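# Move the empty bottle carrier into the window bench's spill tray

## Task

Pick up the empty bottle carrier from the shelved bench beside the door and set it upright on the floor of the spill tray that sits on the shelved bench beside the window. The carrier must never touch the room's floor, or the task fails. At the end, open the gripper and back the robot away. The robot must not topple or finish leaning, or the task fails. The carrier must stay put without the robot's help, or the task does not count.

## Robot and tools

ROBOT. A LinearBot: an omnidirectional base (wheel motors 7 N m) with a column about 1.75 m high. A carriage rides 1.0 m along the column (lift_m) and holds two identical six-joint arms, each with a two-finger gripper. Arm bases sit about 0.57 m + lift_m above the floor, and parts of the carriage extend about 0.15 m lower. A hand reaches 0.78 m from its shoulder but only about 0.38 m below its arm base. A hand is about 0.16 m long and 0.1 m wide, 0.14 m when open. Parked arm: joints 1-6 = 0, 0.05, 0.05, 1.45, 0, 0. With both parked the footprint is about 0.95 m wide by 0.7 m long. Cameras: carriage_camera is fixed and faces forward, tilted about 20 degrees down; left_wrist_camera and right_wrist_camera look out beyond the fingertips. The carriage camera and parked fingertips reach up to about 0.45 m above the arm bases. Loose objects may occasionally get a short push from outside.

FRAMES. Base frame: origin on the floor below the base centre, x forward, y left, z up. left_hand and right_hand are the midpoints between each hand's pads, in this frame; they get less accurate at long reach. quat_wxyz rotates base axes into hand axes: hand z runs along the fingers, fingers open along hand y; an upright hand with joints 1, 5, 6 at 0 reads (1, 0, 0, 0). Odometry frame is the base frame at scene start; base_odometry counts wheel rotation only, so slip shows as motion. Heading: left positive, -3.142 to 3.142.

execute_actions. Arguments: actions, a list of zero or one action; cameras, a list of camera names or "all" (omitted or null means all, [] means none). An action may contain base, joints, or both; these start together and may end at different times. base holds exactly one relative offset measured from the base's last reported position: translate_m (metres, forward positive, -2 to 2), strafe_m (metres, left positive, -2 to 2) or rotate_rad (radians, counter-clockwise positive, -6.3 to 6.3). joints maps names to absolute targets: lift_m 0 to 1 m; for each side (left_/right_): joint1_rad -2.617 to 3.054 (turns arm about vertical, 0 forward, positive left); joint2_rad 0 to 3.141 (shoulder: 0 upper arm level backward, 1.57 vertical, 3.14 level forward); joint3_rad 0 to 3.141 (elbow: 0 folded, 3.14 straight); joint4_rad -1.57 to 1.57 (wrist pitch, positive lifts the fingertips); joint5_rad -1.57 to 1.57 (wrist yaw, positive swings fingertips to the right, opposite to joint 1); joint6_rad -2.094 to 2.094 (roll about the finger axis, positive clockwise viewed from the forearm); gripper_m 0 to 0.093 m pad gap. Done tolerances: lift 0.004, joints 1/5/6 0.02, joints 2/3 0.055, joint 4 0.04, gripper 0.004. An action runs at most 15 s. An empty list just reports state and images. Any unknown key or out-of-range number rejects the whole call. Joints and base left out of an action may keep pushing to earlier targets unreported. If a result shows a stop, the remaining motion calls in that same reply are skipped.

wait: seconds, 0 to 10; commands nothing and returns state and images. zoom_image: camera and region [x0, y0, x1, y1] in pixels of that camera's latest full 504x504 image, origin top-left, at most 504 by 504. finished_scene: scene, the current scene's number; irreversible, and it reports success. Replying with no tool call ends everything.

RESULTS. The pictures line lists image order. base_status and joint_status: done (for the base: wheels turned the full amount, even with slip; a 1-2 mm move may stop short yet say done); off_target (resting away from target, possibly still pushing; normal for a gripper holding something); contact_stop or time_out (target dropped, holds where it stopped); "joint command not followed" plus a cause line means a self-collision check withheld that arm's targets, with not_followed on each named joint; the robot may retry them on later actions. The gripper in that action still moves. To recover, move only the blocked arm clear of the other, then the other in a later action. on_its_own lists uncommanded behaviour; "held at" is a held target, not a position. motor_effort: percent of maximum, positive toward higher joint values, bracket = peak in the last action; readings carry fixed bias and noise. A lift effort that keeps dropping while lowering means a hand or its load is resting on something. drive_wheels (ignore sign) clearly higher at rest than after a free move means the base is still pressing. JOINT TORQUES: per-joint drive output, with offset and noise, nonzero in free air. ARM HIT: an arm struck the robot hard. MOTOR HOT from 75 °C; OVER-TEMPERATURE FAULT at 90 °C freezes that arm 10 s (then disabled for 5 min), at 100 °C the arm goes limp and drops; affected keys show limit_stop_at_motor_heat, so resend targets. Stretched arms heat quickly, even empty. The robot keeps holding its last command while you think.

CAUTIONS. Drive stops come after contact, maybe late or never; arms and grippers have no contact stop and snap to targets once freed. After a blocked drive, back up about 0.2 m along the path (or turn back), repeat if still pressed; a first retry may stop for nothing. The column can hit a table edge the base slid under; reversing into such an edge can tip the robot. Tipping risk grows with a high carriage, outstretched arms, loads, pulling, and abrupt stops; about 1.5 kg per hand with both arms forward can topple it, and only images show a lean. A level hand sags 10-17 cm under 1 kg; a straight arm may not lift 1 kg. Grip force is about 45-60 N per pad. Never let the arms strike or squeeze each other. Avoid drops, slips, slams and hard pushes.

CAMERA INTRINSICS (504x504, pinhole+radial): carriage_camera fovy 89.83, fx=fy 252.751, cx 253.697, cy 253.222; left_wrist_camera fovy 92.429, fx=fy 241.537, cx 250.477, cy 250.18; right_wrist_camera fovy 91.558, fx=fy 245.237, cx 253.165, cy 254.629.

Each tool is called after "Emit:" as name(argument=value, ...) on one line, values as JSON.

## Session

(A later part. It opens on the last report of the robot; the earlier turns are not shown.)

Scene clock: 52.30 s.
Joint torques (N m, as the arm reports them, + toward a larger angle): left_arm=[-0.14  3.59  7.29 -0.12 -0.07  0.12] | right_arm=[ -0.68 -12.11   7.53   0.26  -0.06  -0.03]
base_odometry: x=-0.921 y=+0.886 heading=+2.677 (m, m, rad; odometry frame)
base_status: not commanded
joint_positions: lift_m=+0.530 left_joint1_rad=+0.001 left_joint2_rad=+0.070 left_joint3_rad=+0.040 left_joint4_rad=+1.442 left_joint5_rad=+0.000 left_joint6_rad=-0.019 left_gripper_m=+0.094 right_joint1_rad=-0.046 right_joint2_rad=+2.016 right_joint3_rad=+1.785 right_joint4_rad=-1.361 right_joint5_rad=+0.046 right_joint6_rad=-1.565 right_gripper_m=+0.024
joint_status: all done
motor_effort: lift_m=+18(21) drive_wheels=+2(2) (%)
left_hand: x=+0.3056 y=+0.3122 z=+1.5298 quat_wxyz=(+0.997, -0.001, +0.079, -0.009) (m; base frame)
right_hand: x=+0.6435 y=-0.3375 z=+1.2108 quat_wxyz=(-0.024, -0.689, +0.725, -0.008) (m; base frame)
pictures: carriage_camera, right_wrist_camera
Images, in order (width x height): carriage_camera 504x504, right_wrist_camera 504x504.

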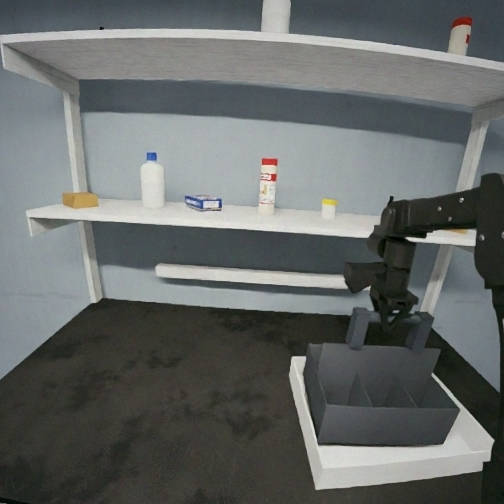

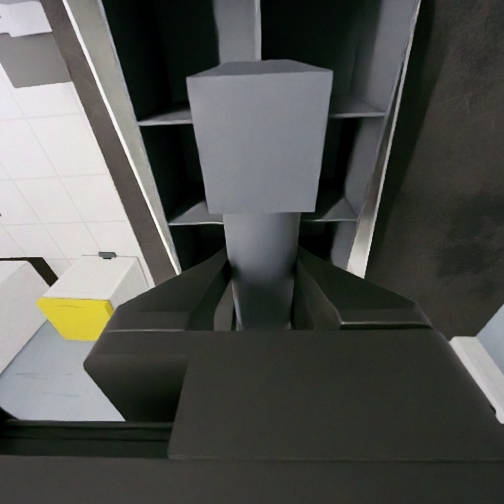

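Emit:
execute_actions(actions=[{"joints":{"lift_m":0.498}}], cameras=[])

Emit:
execute_actions(actions=[{"joints":{"right_gripper_m":0.093}}], cameras=[])

Emit:
execute_actions(actions=[{"joints":{"lift_m":0.65}}])

Emit:
execute_actions(actions=[{"base":{"translate_m":-0.5}}], cameras=["carriage_camera"])

Scene clock: 53.10 s.
Joint torques (N m, as the arm reports them, + toward a larger angle): left_arm=[ 0.07  3.7   7.04 -0.11 -0.04  0.1 ] | right_arm=[ -0.68 -12.02   7.62   0.27  -0.1   -0.01]
base_odometry: x=-0.921 y=+0.886 heading=+2.677 (m, m, rad; odometry frame)
base_status: not commanded
joint_positions: lift_m=+0.498 left_joint1_rad=+0.001 left_joint2_rad=+0.070 left_joint3_rad=+0.040 left_joint4_rad=+1.443 left_joint5_rad=+0.000 left_joint6_rad=-0.019 left_gripper_m=+0.094 right_joint1_rad=-0.046 right_joint2_rad=+2.014 right_joint3_rad=+1.785 right_joint4_rad=-1.362 right_joint5_rad=+0.051 right_joint6_rad=-1.565 right_gripper_m=+0.024
joint_status: all done
motor_effort: lift_m=+18(19) drive_wheels=+2(3) (%)
left_hand: x=+0.3055 y=+0.3122 z=+1.4979 quat_wxyz=(+0.997, -0.001, +0.079, -0.009) (m; base frame)
right_hand: x=+0.6432 y=-0.3383 z=+1.1796 quat_wxyz=(-0.025, -0.689, +0.725, -0.010) (m; base frame)
pictures: none
No camera images: the call's "cameras" was empty. Leave "cameras" out to get every camera's image.

Scene clock: 53.83 s.
Joint torques (N m, as the arm reports them, + toward a larger angle): left_arm=[-0.04  3.55  7.13 -0.12 -0.04  0.1 ] | right_arm=[ -0.66 -11.9    7.62   0.25  -0.1    0.  ]
base_odometry: x=-0.921 y=+0.886 heading=+2.677 (m, m, rad; odometry frame)
base_status: not commanded
joint_positions: lift_m=+0.498 left_joint1_rad=+0.001 left_joint2_rad=+0.070 left_joint3_rad=+0.040 left_joint4_rad=+1.443 left_joint5_rad=+0.000 left_joint6_rad=-0.019 left_gripper_m=+0.094 right_joint1_rad=-0.046 right_joint2_rad=+2.014 right_joint3_rad=+1.785 right_joint4_rad=-1.365 right_joint5_rad=+0.050 right_joint6_rad=-1.566 right_gripper_m=+0.093
joint_status: all done
motor_effort: lift_m=+19(17) drive_wheels=+2(2) (%)
left_hand: x=+0.3055 y=+0.3122 z=+1.4979 quat_wxyz=(+0.997, -0.001, +0.079, -0.009) (m; base frame)
right_hand: x=+0.6423 y=-0.3382 z=+1.1796 quat_wxyz=(-0.026, -0.689, +0.724, -0.009) (m; base frame)
pictures: none
No camera images: the call's "cameras" was empty. Leave "cameras" out to get every camera's image.

Scene clock: 54.97 s.
Joint torques (N m, as the arm reports them, + toward a larger angle): left_arm=[-0.2   3.76  7.07 -0.12 -0.06  0.07] | right_arm=[ -0.72 -10.51   7.61   0.31  -0.09   0.  ]
base_odometry: x=-0.921 y=+0.886 heading=+2.677 (m, m, rad; odometry frame)
base_status: not commanded
joint_positions: lift_m=+0.650 left_joint1_rad=+0.001 left_joint2_rad=+0.070 left_joint3_rad=+0.040 left_joint4_rad=+1.443 left_joint5_rad=+0.000 left_joint6_rad=-0.019 left_gripper_m=+0.094 right_joint1_rad=-0.046 right_joint2_rad=+1.996 right_joint3_rad=+1.785 right_joint4_rad=-1.367 right_joint5_rad=+0.050 right_joint6_rad=-1.566 right_gripper_m=+0.093
joint_status: all done
motor_effort: lift_m=+18(22) drive_wheels=+2(2) (%)
left_hand: x=+0.3055 y=+0.3122 z=+1.6500 quat_wxyz=(+0.997, -0.001, +0.079, -0.009) (m; base frame)
right_hand: x=+0.6420 y=-0.3381 z=+1.3383 quat_wxyz=(-0.021, -0.689, +0.725, -0.015) (m; base frame)
pictures: carriage_camera, left_wrist_camera, right_wrist_camera
Images, in order (width x height): carriage_camera 504x504, left_wrist_camera 504x504, right_wrist_camera 504x504.

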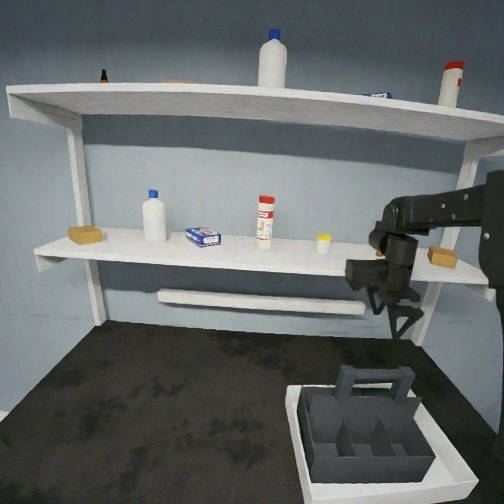

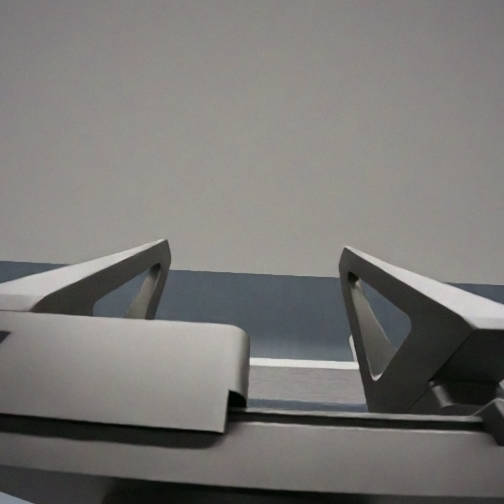

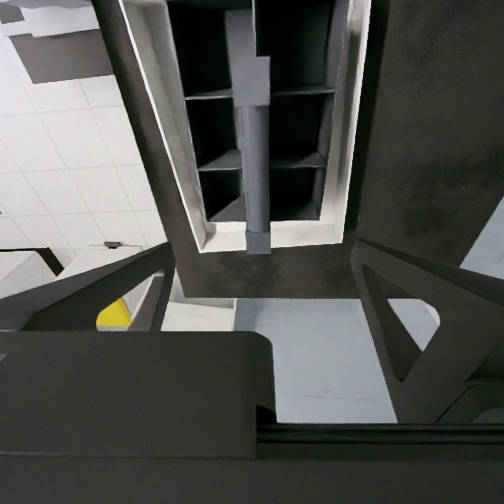

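Scene clock: 58.07 s.
Joint torques (N m, as the arm reports them, + toward a larger angle): left_arm=[-0.18  3.71  6.81 -0.18 -0.04  0.13] | right_arm=[ -0.72 -10.49   7.63   0.32  -0.12   0.  ]
base_odometry: x=-0.474 y=+0.662 heading=+2.677 (m, m, rad; odometry frame)
base_status: done
joint_positions: lift_m=+0.650 left_joint1_rad=+0.001 left_joint2_rad=+0.070 left_joint3_rad=+0.040 left_joint4_rad=+1.444 left_joint5_rad=+0.000 left_joint6_rad=-0.019 left_gripper_m=+0.094 right_joint1_rad=-0.046 right_joint2_rad=+1.996 right_joint3_rad=+1.785 right_joint4_rad=-1.369 right_joint5_rad=+0.050 right_joint6_rad=-1.566 right_gripper_m=+0.093
joint_status: not commanded
motor_effort: lift_m=+17(17) drive_wheels=-1(12) (%)
left_hand: x=+0.3051 y=+0.3122 z=+1.6501 quat_wxyz=(+0.997, -0.001, +0.078, -0.009) (m; base frame)
right_hand: x=+0.6415 y=-0.3381 z=+1.3383 quat_wxyz=(-0.021, -0.689, +0.725, -0.014) (m; base frame)
pictures: carriage_camera
Images, in order (width x height): carriage_camera 504x504.

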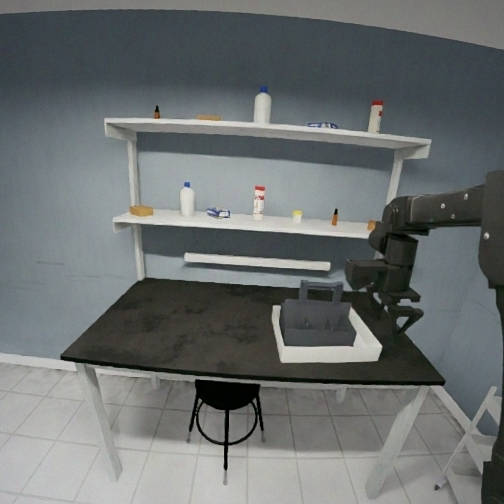

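Emit:
finished_scene(scene=1)

The scene is finished: the task was done.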